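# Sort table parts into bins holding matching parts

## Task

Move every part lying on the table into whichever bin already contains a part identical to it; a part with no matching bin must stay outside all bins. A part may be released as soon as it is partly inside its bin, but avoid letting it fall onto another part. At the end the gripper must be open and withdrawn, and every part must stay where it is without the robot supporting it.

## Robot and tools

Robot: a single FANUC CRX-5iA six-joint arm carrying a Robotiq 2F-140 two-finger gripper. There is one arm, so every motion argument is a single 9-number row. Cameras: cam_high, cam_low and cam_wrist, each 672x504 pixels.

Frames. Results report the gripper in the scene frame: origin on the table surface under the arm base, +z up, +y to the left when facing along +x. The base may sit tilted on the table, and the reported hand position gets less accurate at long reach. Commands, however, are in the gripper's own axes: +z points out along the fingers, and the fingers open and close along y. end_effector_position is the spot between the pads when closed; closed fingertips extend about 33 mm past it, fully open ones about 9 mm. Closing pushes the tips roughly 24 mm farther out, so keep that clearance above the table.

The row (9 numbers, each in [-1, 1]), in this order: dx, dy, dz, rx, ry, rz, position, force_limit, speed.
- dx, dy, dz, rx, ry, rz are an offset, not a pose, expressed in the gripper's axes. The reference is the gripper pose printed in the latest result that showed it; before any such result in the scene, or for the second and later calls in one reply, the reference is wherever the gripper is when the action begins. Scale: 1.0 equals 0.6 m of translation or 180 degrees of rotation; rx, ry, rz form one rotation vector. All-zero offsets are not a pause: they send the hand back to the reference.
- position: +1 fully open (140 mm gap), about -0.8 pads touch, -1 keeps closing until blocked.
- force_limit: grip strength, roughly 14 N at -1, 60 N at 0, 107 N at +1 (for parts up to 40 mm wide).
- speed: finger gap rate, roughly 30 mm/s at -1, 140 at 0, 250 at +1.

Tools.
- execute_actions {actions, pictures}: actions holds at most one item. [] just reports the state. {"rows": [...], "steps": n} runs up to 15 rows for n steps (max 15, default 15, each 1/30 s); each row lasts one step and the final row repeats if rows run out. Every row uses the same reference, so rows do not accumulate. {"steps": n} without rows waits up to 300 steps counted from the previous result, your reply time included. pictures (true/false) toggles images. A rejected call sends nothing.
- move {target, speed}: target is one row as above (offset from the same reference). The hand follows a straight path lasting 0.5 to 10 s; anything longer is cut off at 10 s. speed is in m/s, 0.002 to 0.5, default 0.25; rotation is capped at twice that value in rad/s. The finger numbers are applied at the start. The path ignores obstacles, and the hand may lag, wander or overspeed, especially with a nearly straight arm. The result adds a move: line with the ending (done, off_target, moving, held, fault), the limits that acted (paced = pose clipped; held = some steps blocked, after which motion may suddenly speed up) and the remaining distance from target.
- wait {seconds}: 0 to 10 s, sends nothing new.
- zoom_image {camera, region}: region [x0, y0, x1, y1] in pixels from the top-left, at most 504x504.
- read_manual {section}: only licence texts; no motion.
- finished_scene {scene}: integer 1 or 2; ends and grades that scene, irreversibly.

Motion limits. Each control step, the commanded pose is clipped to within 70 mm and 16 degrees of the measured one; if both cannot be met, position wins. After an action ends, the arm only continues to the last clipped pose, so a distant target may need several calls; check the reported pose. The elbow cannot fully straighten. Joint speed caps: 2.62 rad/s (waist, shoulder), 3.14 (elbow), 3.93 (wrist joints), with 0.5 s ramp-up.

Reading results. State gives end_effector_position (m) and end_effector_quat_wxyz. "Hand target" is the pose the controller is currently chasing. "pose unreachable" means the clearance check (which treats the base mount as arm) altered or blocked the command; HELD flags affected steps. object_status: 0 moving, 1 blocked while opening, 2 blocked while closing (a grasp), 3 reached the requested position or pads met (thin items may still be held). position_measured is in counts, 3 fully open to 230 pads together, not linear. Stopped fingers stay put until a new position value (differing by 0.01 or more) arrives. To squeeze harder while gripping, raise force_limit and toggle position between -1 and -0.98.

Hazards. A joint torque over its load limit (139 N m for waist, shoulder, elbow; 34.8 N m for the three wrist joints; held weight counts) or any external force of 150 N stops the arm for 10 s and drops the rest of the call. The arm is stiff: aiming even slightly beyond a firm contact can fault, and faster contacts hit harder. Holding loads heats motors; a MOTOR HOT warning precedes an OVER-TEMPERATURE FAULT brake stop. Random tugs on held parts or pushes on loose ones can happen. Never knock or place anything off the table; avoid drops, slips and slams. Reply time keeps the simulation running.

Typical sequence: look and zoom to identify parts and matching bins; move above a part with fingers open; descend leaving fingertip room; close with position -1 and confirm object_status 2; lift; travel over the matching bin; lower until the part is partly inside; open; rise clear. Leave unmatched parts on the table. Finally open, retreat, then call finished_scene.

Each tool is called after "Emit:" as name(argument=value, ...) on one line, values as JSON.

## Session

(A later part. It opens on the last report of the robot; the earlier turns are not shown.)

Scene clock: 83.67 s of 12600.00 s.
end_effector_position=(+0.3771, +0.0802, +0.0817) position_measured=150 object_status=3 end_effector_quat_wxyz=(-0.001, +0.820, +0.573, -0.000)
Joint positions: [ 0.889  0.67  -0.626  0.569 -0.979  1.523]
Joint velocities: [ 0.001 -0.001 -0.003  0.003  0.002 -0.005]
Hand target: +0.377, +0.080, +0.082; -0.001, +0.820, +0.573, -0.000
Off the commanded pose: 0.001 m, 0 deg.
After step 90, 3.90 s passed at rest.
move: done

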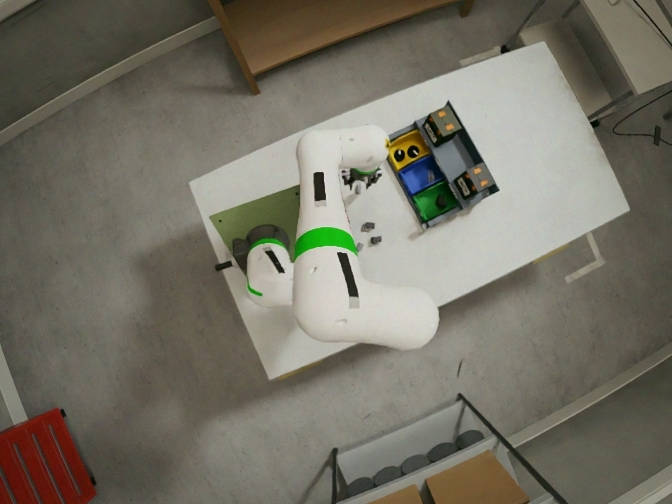

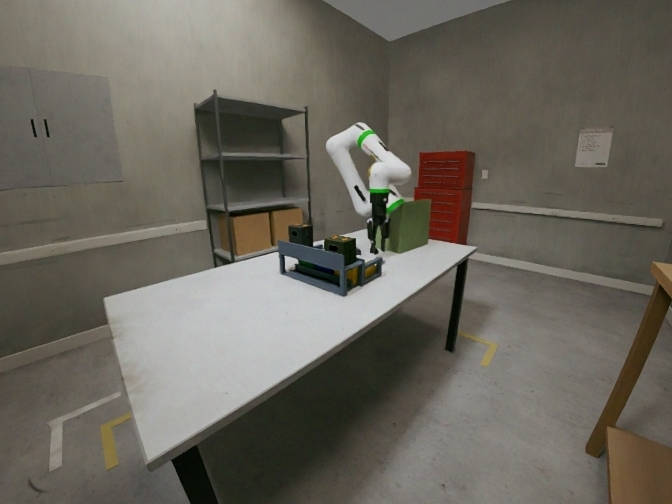

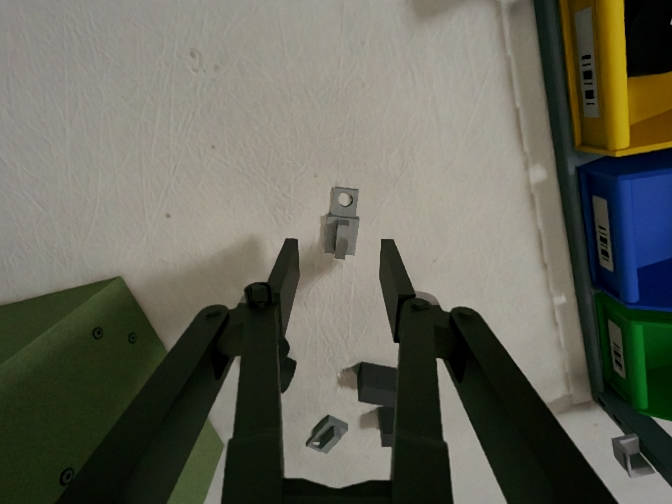

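Emit:
move(target=[0,0.002,0.076,0,0,0.022,-0.3,0,0], speed=0.06)

Emit:
move(target=[0,0,0,0,0,0,-1,0,-0.5])

Emit:
zoom_image(camera="cam_wrist", region=[240,150,440,330])

Scene clock: 91.07 s of 12600.00 s.
end_effector_position=(+0.3782, +0.0799, +0.0361) position_measured=167 object_status=3 end_effector_quat_wxyz=(-0.001, +0.839, +0.544, -0.000)
Joint positions: [ 0.818  0.732 -0.677  0.679 -0.879  1.387]
Joint velocities: [ 0.     0.001 -0.001  0.001  0.001 -0.001]
Hand target: +0.378, +0.080, +0.036; -0.001, +0.839, +0.544, -0.000
Off the commanded pose: 0.000 m, 0 deg.
After step 90, 3.30 s passed at rest.
move: done

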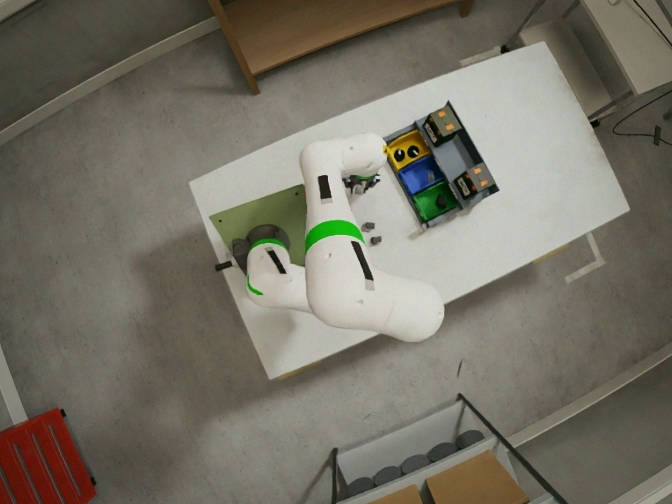

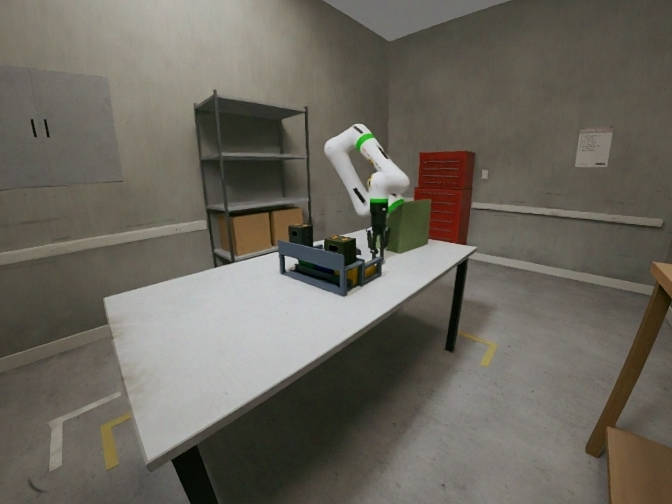

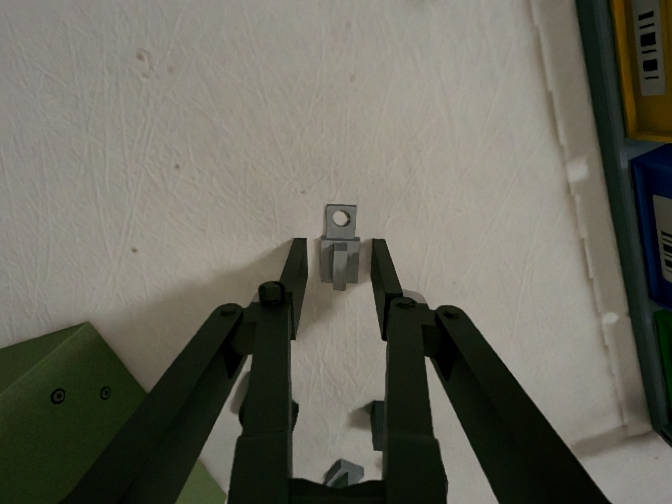

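Scene clock: 91.57 s of 12600.00 s.
end_effector_position=(+0.3782, +0.0799, +0.0361) position_measured=199 object_status=2 end_effector_quat_wxyz=(-0.001, +0.839, +0.544, -0.000)
Joint positions: [ 0.818  0.732 -0.677  0.679 -0.879  1.387]
Joint velocities: [ 0.001  0.001 -0.    -0.001  0.    -0.   ]
Hand target: +0.378, +0.080, +0.036; -0.001, +0.839, +0.544, -0.000
Off the commanded pose: 0.000 m, 0 deg.
move: done

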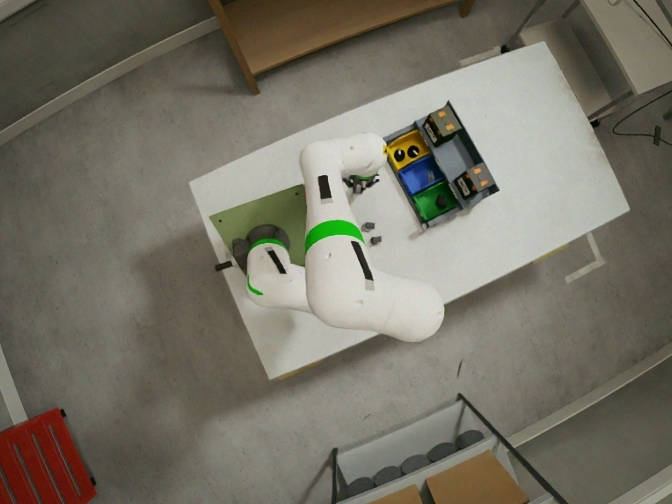

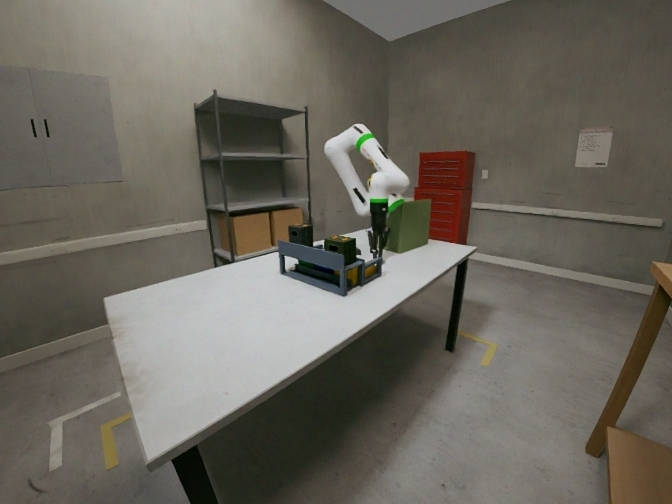

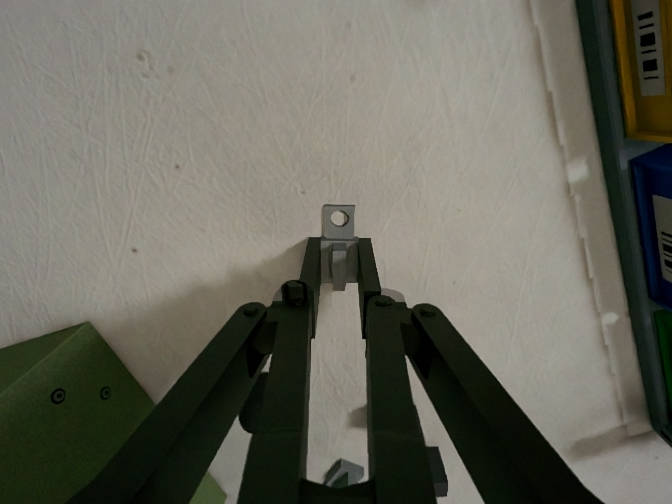

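Region (240, 150, 440, 330) of cam_wrist's 672x504 image, scaled by 2.520, with more detail than that image has; it fills the top 454 rows of this view, and the rest is white.

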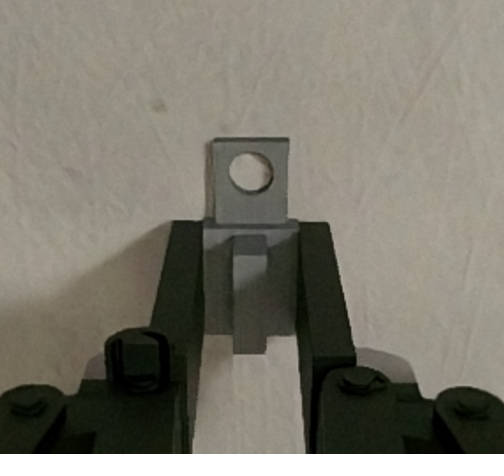

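Emit:
move(target=[0,0.05,-0.16,0,0,-0.0,-1,0,0], speed=0.2)

Emit:
move(target=[0.099,0.32,0,0,0,-0.633,-1,0,0], speed=0.4)

Scene clock: 106.43 s of 12600.00 s.
end_effector_position=(+0.4056, +0.0675, +0.1320) position_measured=199 object_status=2 end_effector_quat_wxyz=(-0.001, +0.839, +0.544, -0.000)
Joint positions: [ 0.885  0.623 -0.514  0.524 -1.115  1.551]
Joint velocities: [ 0.    -0.     0.002 -0.001 -0.002  0.001]
Hand target: +0.406, +0.067, +0.132; -0.001, +0.839, +0.544, -0.000
Off the commanded pose: 0.000 m, 0 deg.
After step 90, 10.93 s passed at rest.
move: done

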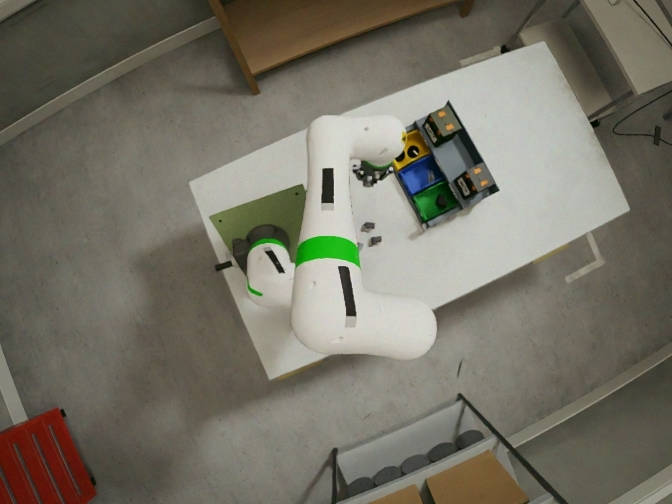

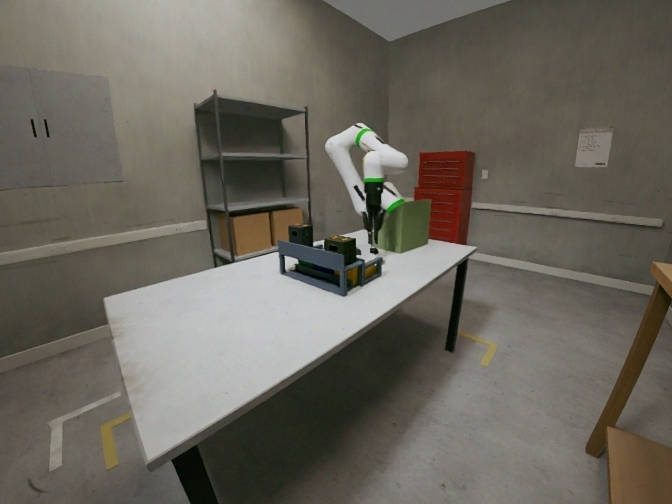

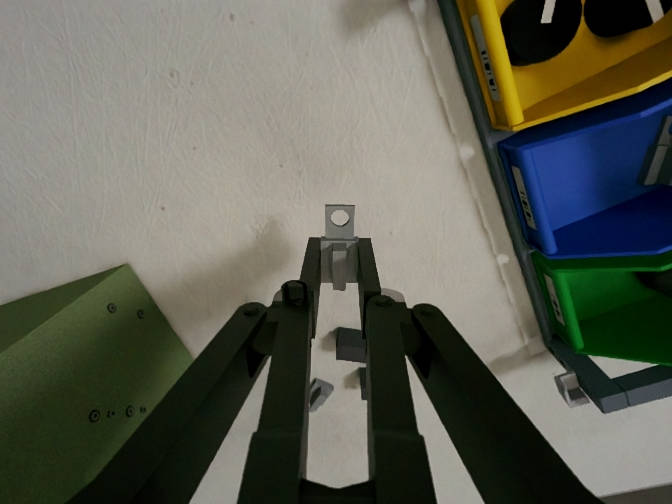

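Scene clock: 109.43 s of 12600.00 s.
end_effector_position=(+0.6050, +0.0430, +0.1318) position_measured=199 object_status=2 end_effector_quat_wxyz=(-0.001, +0.001, +1.000, +0.000)
Joint positions: [ 0.628  0.897  0.019  0.639 -1.255  3.816]
Joint velocities: [-0.001  0.002  0.004 -0.001 -0.003  0.003]
Hand target: +0.605, +0.043, +0.132; -0.001, +0.001, +1.000, +0.000
Off the commanded pose: 0.000 m, 0 deg.
move: done

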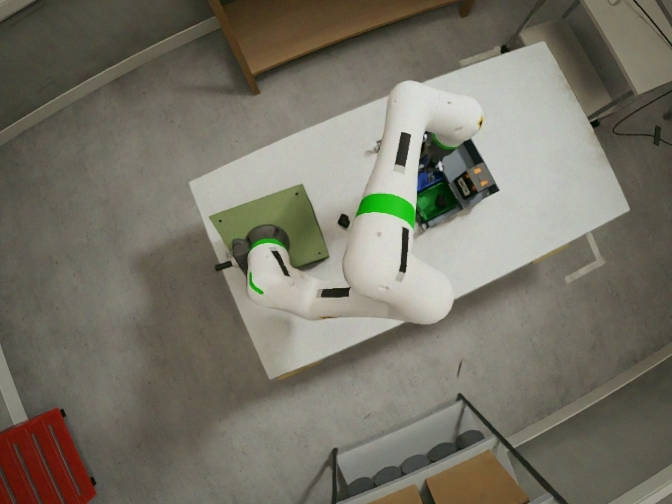

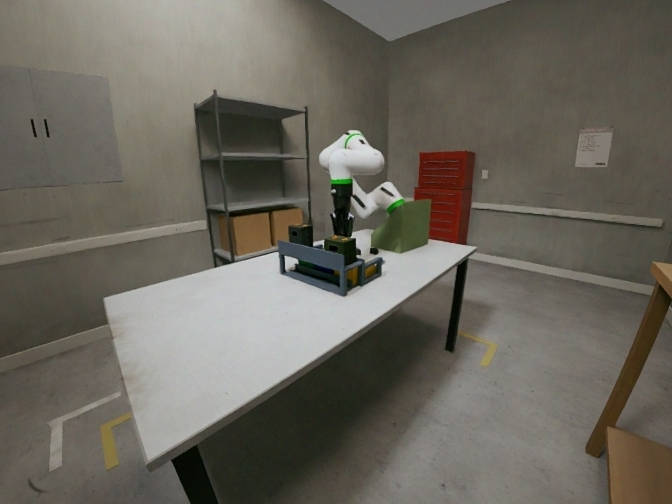

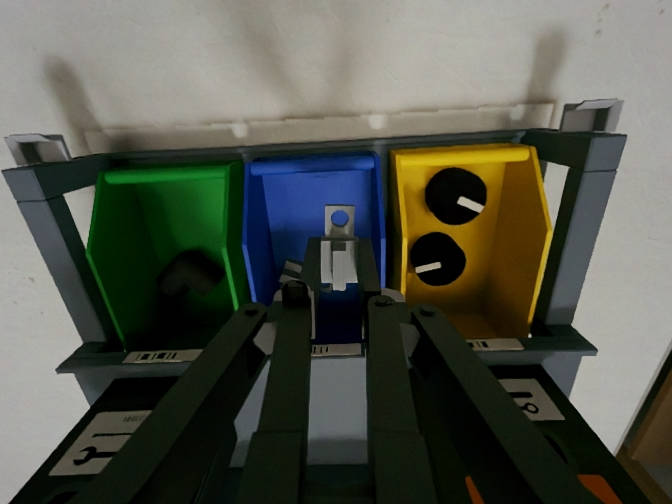

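Emit:
move(target=[0,-0.004,0.108,0,0,0,-1,0,0], speed=0.06)

Emit:
move(target=[0,0,0,0,0,0,-0.47,0,-0.5])

Emit:
move(target=[0,0,-0.12,0,0,0,-0.47,0,0], speed=0.15)

Scene clock: 116.47 s of 12600.00 s.
end_effector_position=(+0.6050, +0.0407, +0.0671) position_measured=199 object_status=2 end_effector_quat_wxyz=(-0.001, +0.001, +1.000, +0.000)
Joint positions: [ 0.558  0.938 -0.053  0.71  -1.141  3.775]
Joint velocities: [-0.001  0.001 -0.001  0.002  0.001 -0.   ]
Hand target: +0.605, +0.041, +0.067; -0.001, +0.001, +1.000, +0.000
Off the commanded pose: 0.000 m, 0 deg.
After step 90, 2.63 s passed at rest.
move: done

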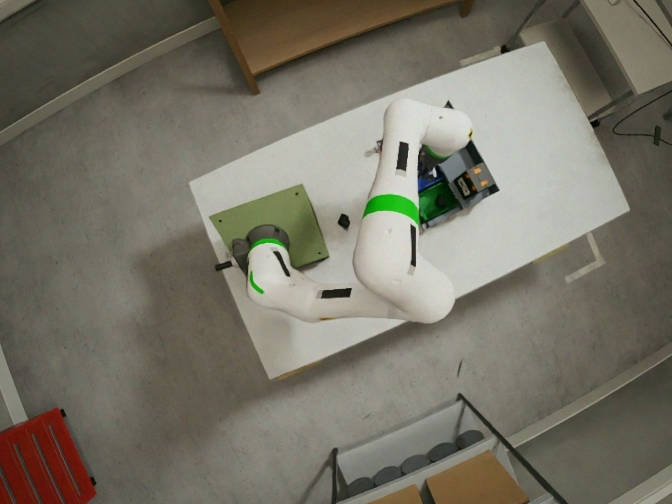

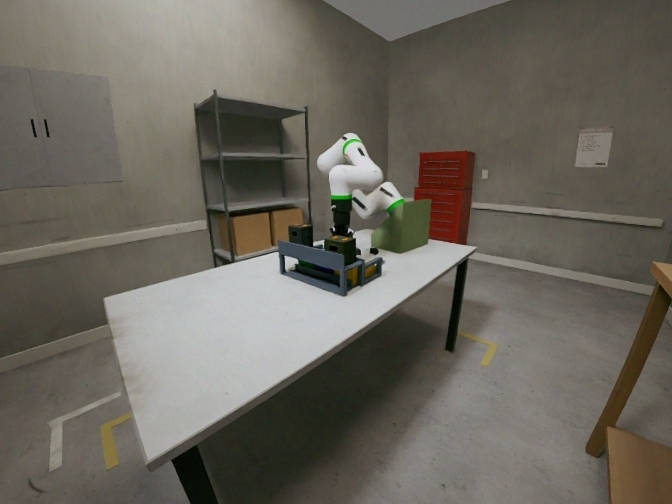

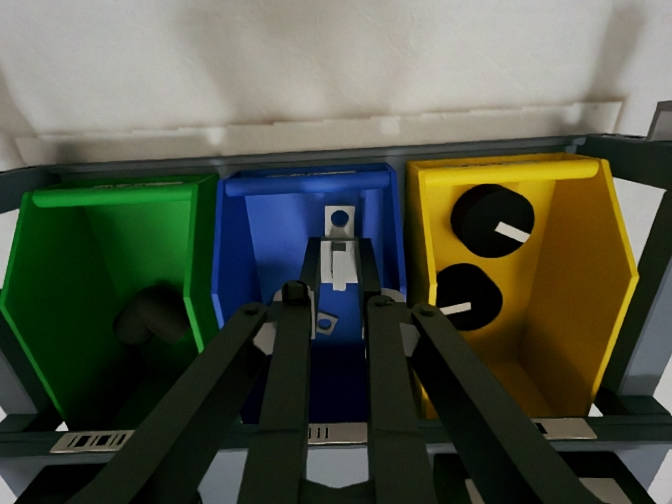

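Scene clock: 116.97 s of 12600.00 s.
end_effector_position=(+0.6050, +0.0407, +0.0671) position_measured=188 object_status=3 end_effector_quat_wxyz=(-0.001, +0.001, +1.000, +0.000)
Joint positions: [ 0.558  0.938 -0.053  0.71  -1.141  3.775]
Joint velocities: [-0.     0.    -0.     0.    -0.    -0.001]
Hand target: +0.605, +0.041, +0.067; -0.001, +0.001, +1.000, +0.000
Off the commanded pose: 0.000 m, 0 deg.
move: done

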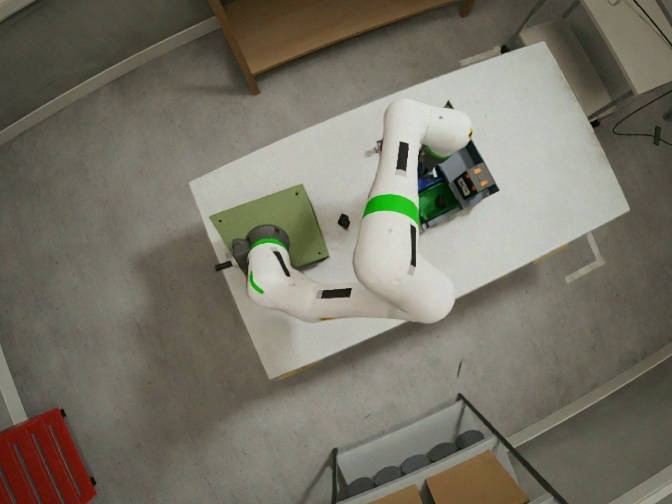

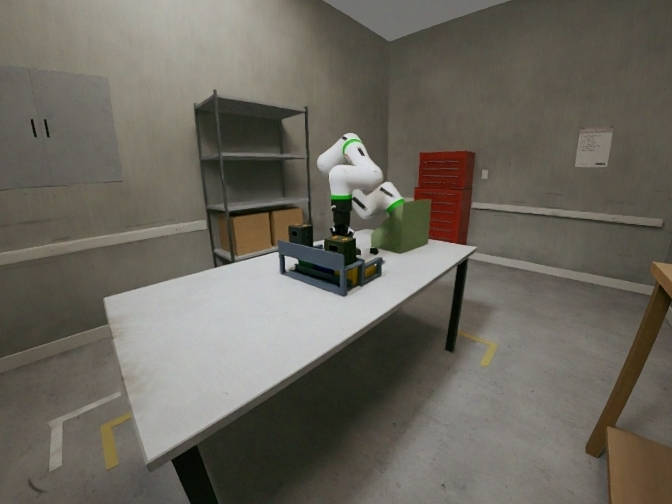

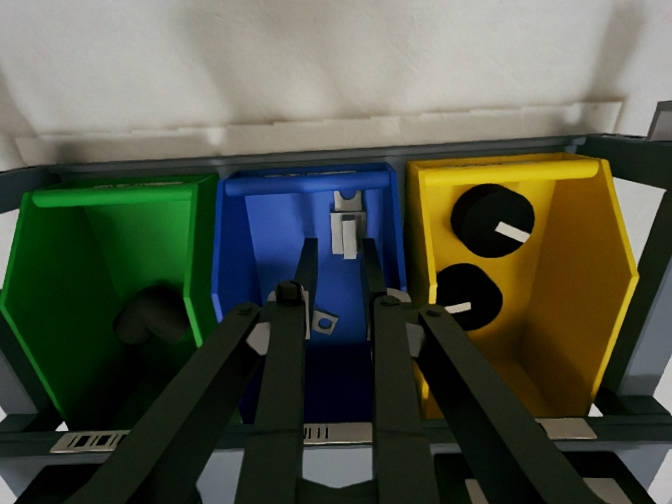

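Scene clock: 117.83 s of 12600.00 s.
end_effector_position=(+0.6050, +0.0406, +0.1390) position_measured=188 object_status=3 end_effector_quat_wxyz=(-0.001, +0.001, +1.000, +0.000)
Joint positions: [ 0.632  0.889  0.025  0.634 -1.268  3.822]
Joint velocities: [ 0.001  0.     0.001 -0.001 -0.001 -0.   ]
Hand target: +0.605, +0.041, +0.139; -0.001, +0.001, +1.000, +0.000
Off the commanded pose: 0.000 m, 0 deg.
move: done

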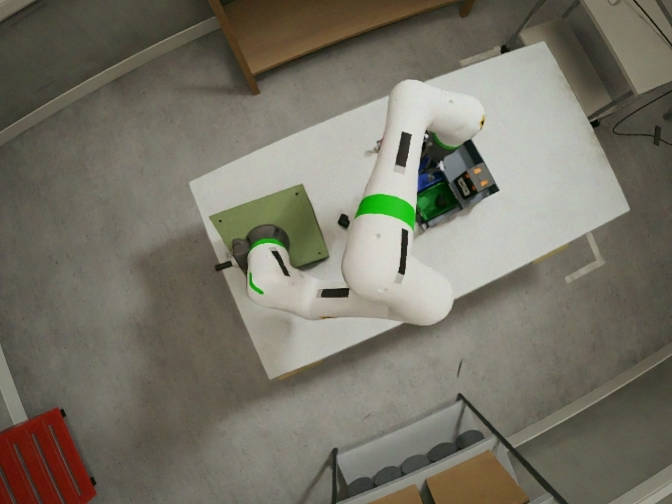

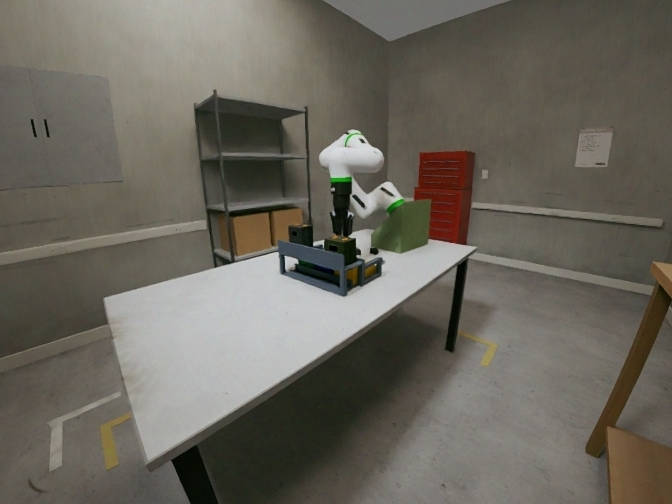

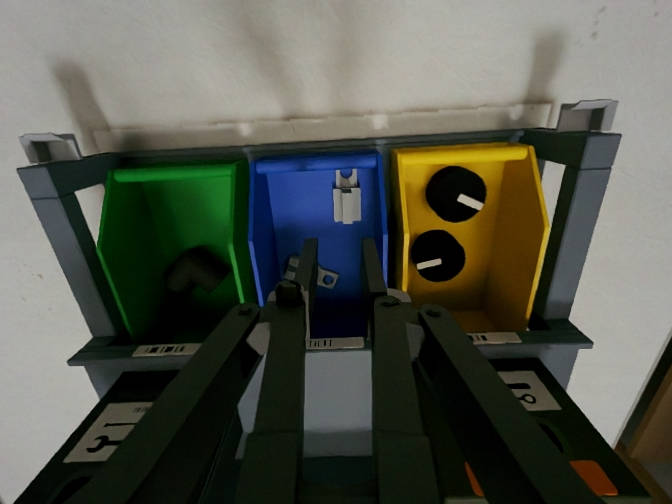

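Emit:
move(target=[0.518,-0.275,0.095,0,0,0.789,-0.17,0,0], speed=0.4)

Emit:
zoom_image(camera="cam_wrist", region=[240,150,440,330])

Scene clock: 129.30 s of 12600.00 s.
end_effector_position=(+0.2934, -0.1229, +0.0820) position_measured=150 object_status=3 end_effector_quat_wxyz=(-0.000, +0.946, +0.325, -0.001)
Joint positions: [ 0.704  0.07  -0.993  0.633 -1.133  1.182]
Joint velocities: [ 0.001 -0.001 -0.002  0.001 -0.001 -0.003]
Hand target: +0.293, -0.123, +0.082; -0.000, +0.946, +0.324, -0.000
Off the commanded pose: 0.001 m, 0 deg.
After step 90, 4.87 s passed at rest.
move: done

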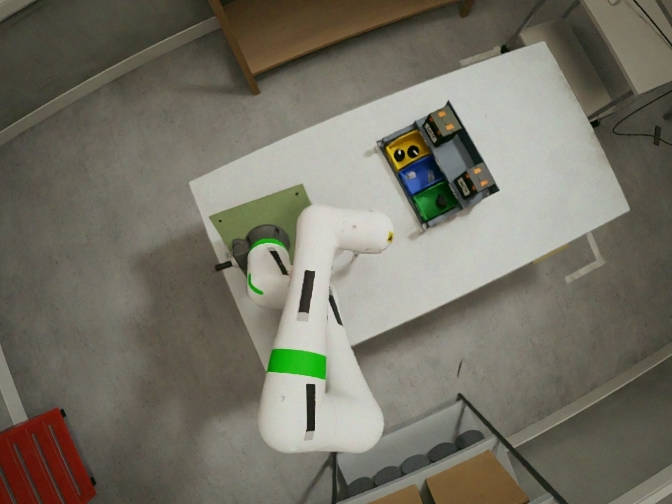

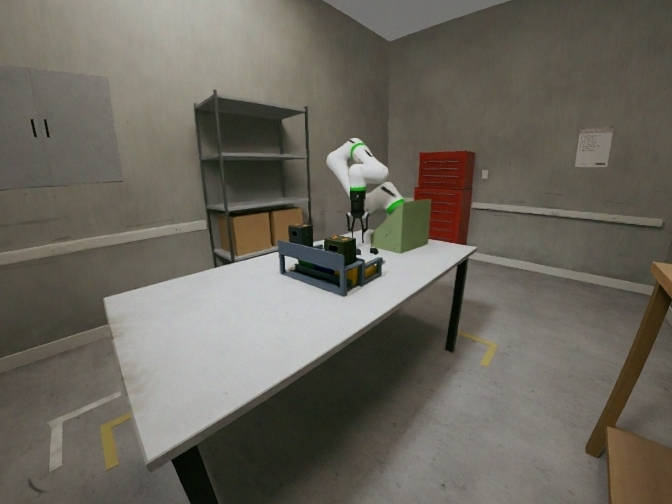

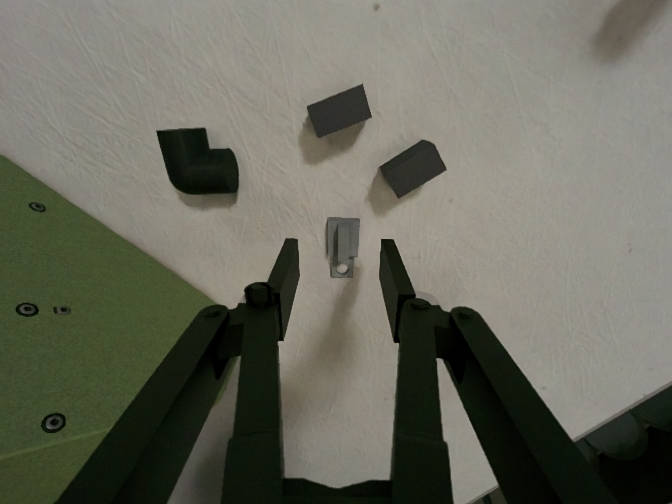

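Region (240, 150, 440, 330) of cam_wrist's 672x504 image, scaled by 2.520, with more detail than that image has; it fills the top 454 rows of this view, and the rest is white.

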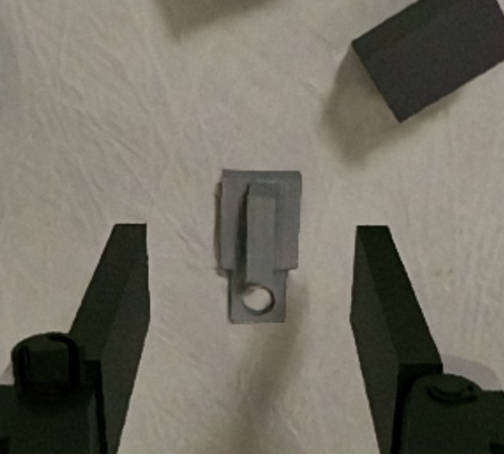

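Emit:
move(target=[-0.002,0.004,0.077,0,0,0.005,-0.3,0,0], speed=0.06)

Emit:
move(target=[0,0,0,0,0,0,-1,0,-0.5])

Scene clock: 141.50 s of 12600.00 s.
end_effector_position=(+0.2939, -0.1255, +0.0358) position_measured=167 object_status=3 end_effector_quat_wxyz=(-0.000, +0.948, +0.317, -0.001)
Joint positions: [ 0.572  0.14  -1.056  0.777 -0.994  1.117]
Joint velocities: [-0.002  0.    -0.001  0.004  0.002 -0.001]
Hand target: +0.294, -0.125, +0.036; -0.000, +0.948, +0.317, -0.001
Off the commanded pose: 0.000 m, 0 deg.
After step 90, 8.10 s passed at rest.
move: done

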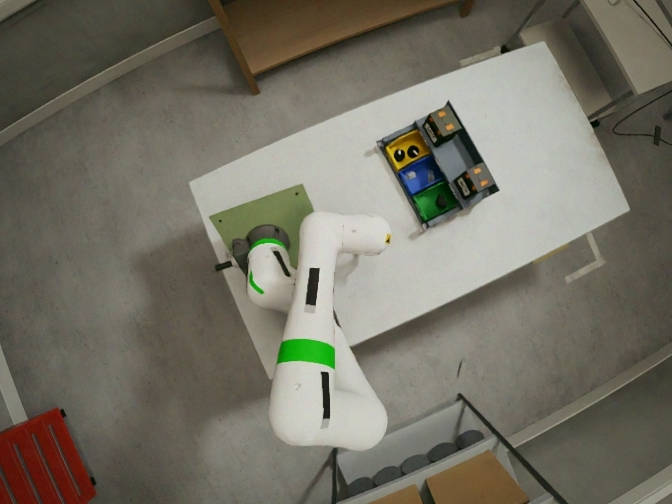

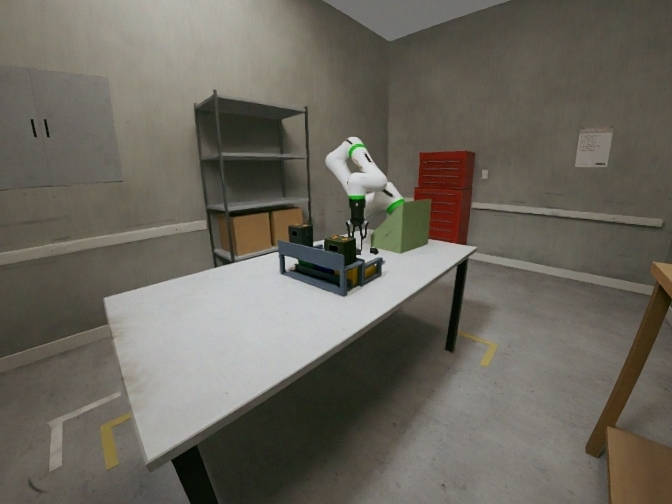

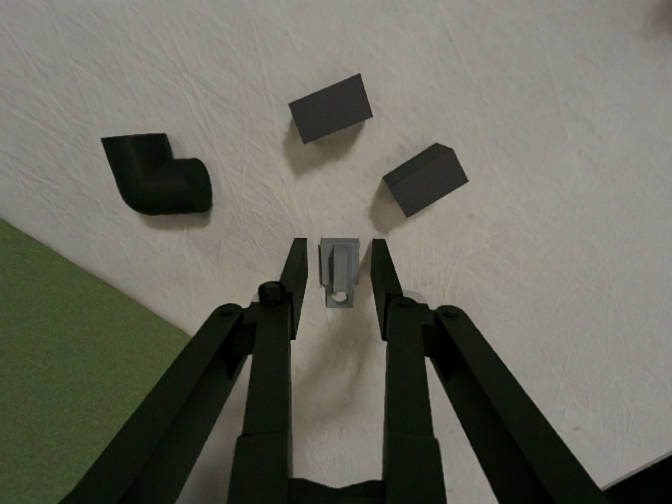

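Scene clock: 142.00 s of 12600.00 s.
end_effector_position=(+0.2939, -0.1255, +0.0358) position_measured=199 object_status=2 end_effector_quat_wxyz=(-0.000, +0.948, +0.317, -0.001)
Joint positions: [ 0.572  0.14  -1.056  0.777 -0.994  1.117]
Joint velocities: [ 0.     0.001 -0.    -0.    -0.    -0.001]
Hand target: +0.294, -0.125, +0.036; -0.000, +0.948, +0.317, -0.001
Off the commanded pose: 0.000 m, 0 deg.
move: done

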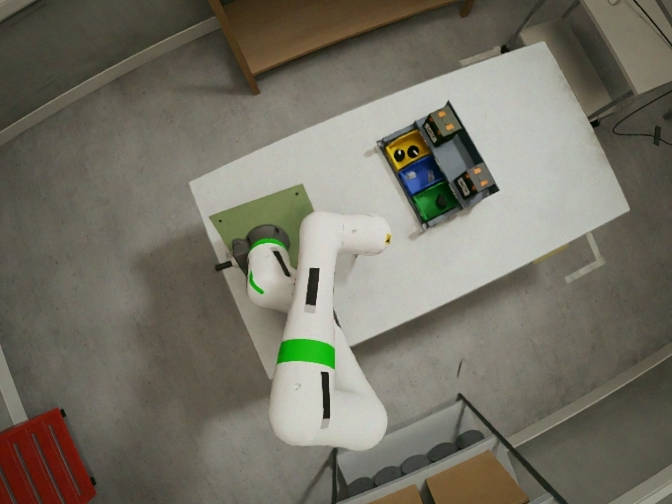

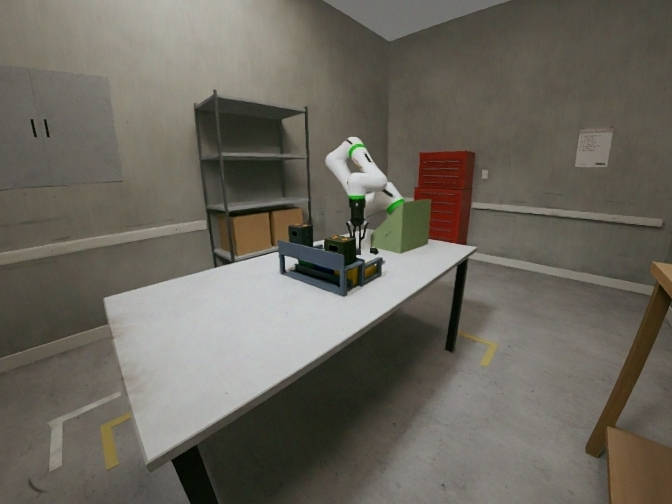

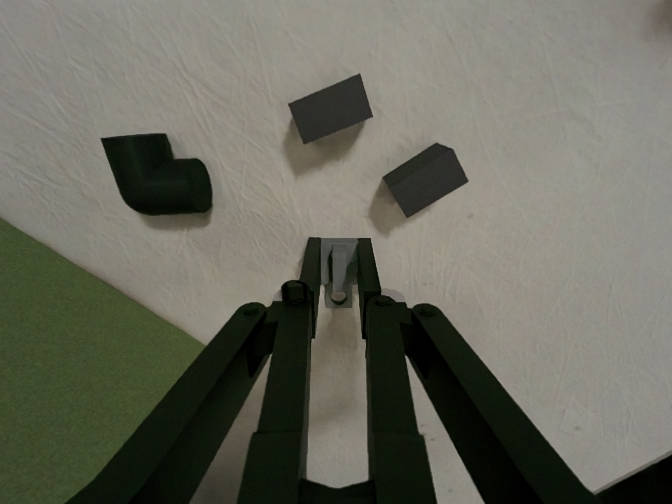

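Emit:
move(target=[0,0,-0.16,0,0,0,-1,0,0], speed=0.2)

Emit:
move(target=[0.543,0.135,0,0,0,0.2055,-1,0,0])

Scene clock: 147.83 s of 12600.00 s.
end_effector_position=(+0.2940, -0.1256, +0.1317) position_measured=199 object_status=2 end_effector_quat_wxyz=(-0.000, +0.948, +0.317, -0.001)
Joint positions: [ 0.803  0.006 -0.912  0.537 -1.283  1.204]
Joint velocities: [ 0.002 -0.002  0.001 -0.001 -0.002 -0.001]
Hand target: +0.294, -0.126, +0.132; -0.000, +0.948, +0.317, -0.001
Off the commanded pose: 0.000 m, 0 deg.
After step 90, 1.87 s passed at rest.
move: done

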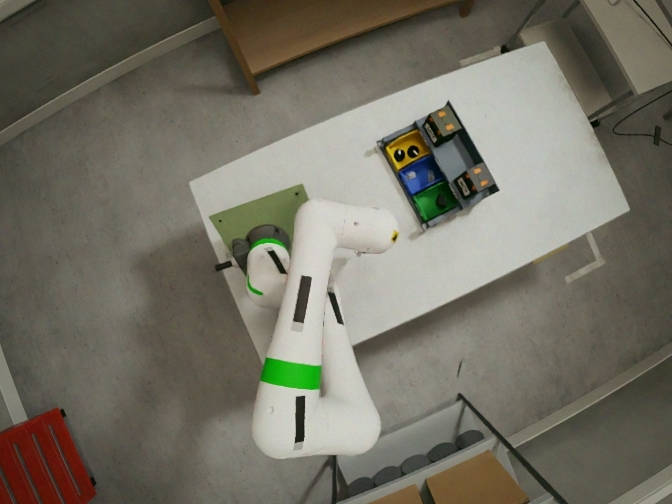

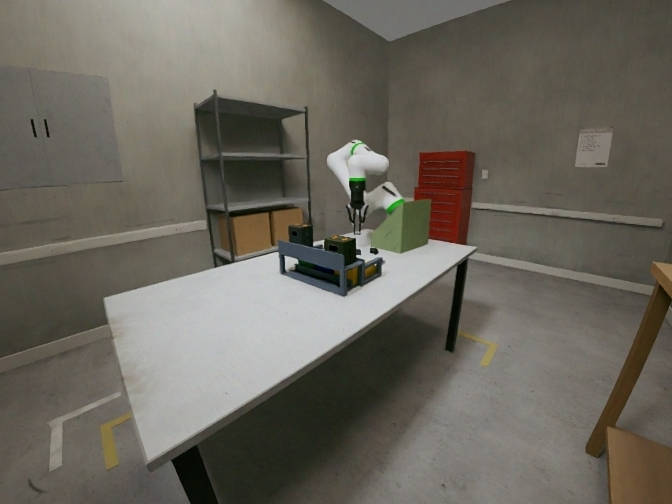

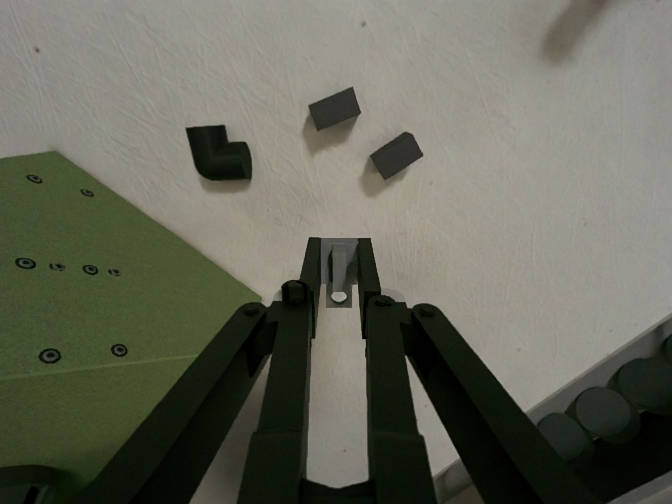

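Scene clock: 149.70 s of 12600.00 s.
end_effector_position=(+0.6033, +0.0049, +0.1317) position_measured=199 object_status=2 end_effector_quat_wxyz=(-0.000, +1.000, -0.000, -0.001)
Joint positions: [ 0.588  0.836 -0.025  0.659 -1.254  0.708]
Joint velocities: [-0.     0.001  0.004 -0.001 -0.002  0.002]
Hand target: +0.603, +0.005, +0.132; -0.000, +1.000, -0.000, -0.001
Off the commanded pose: 0.001 m, 0 deg.
move: done

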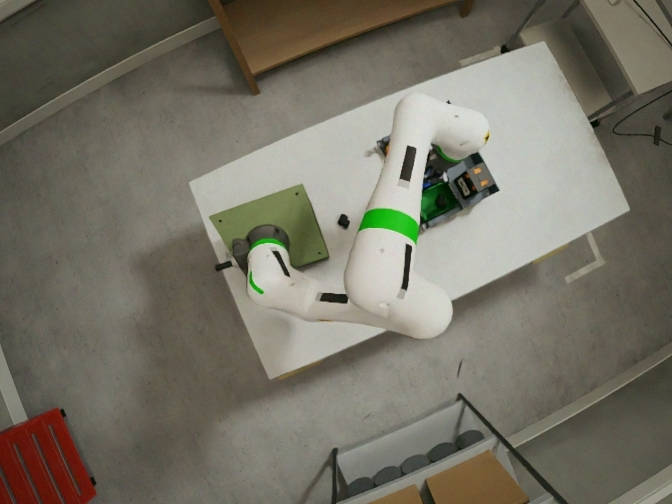

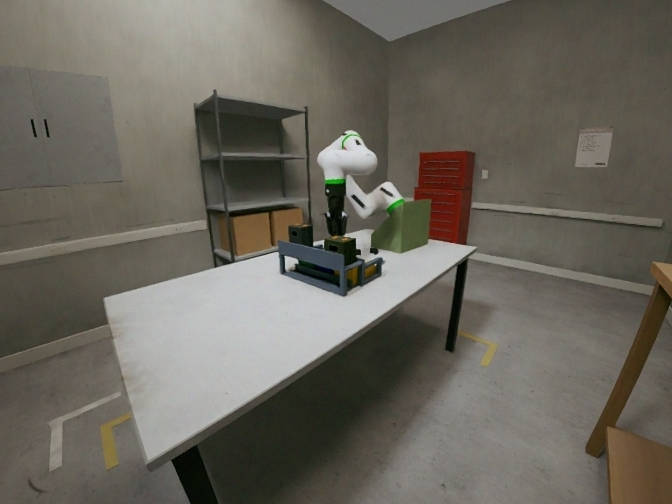

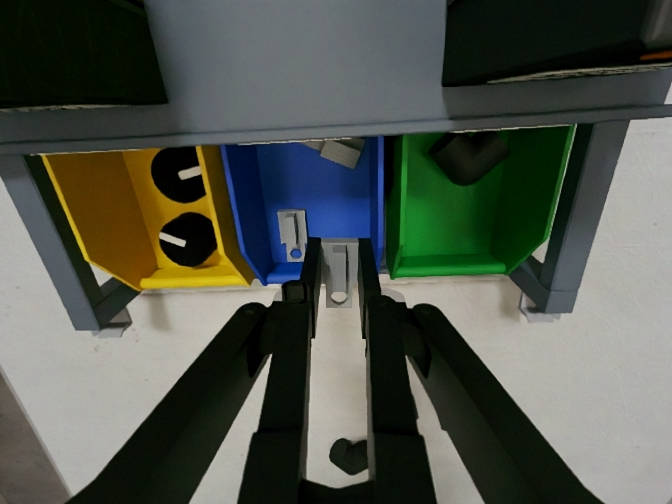

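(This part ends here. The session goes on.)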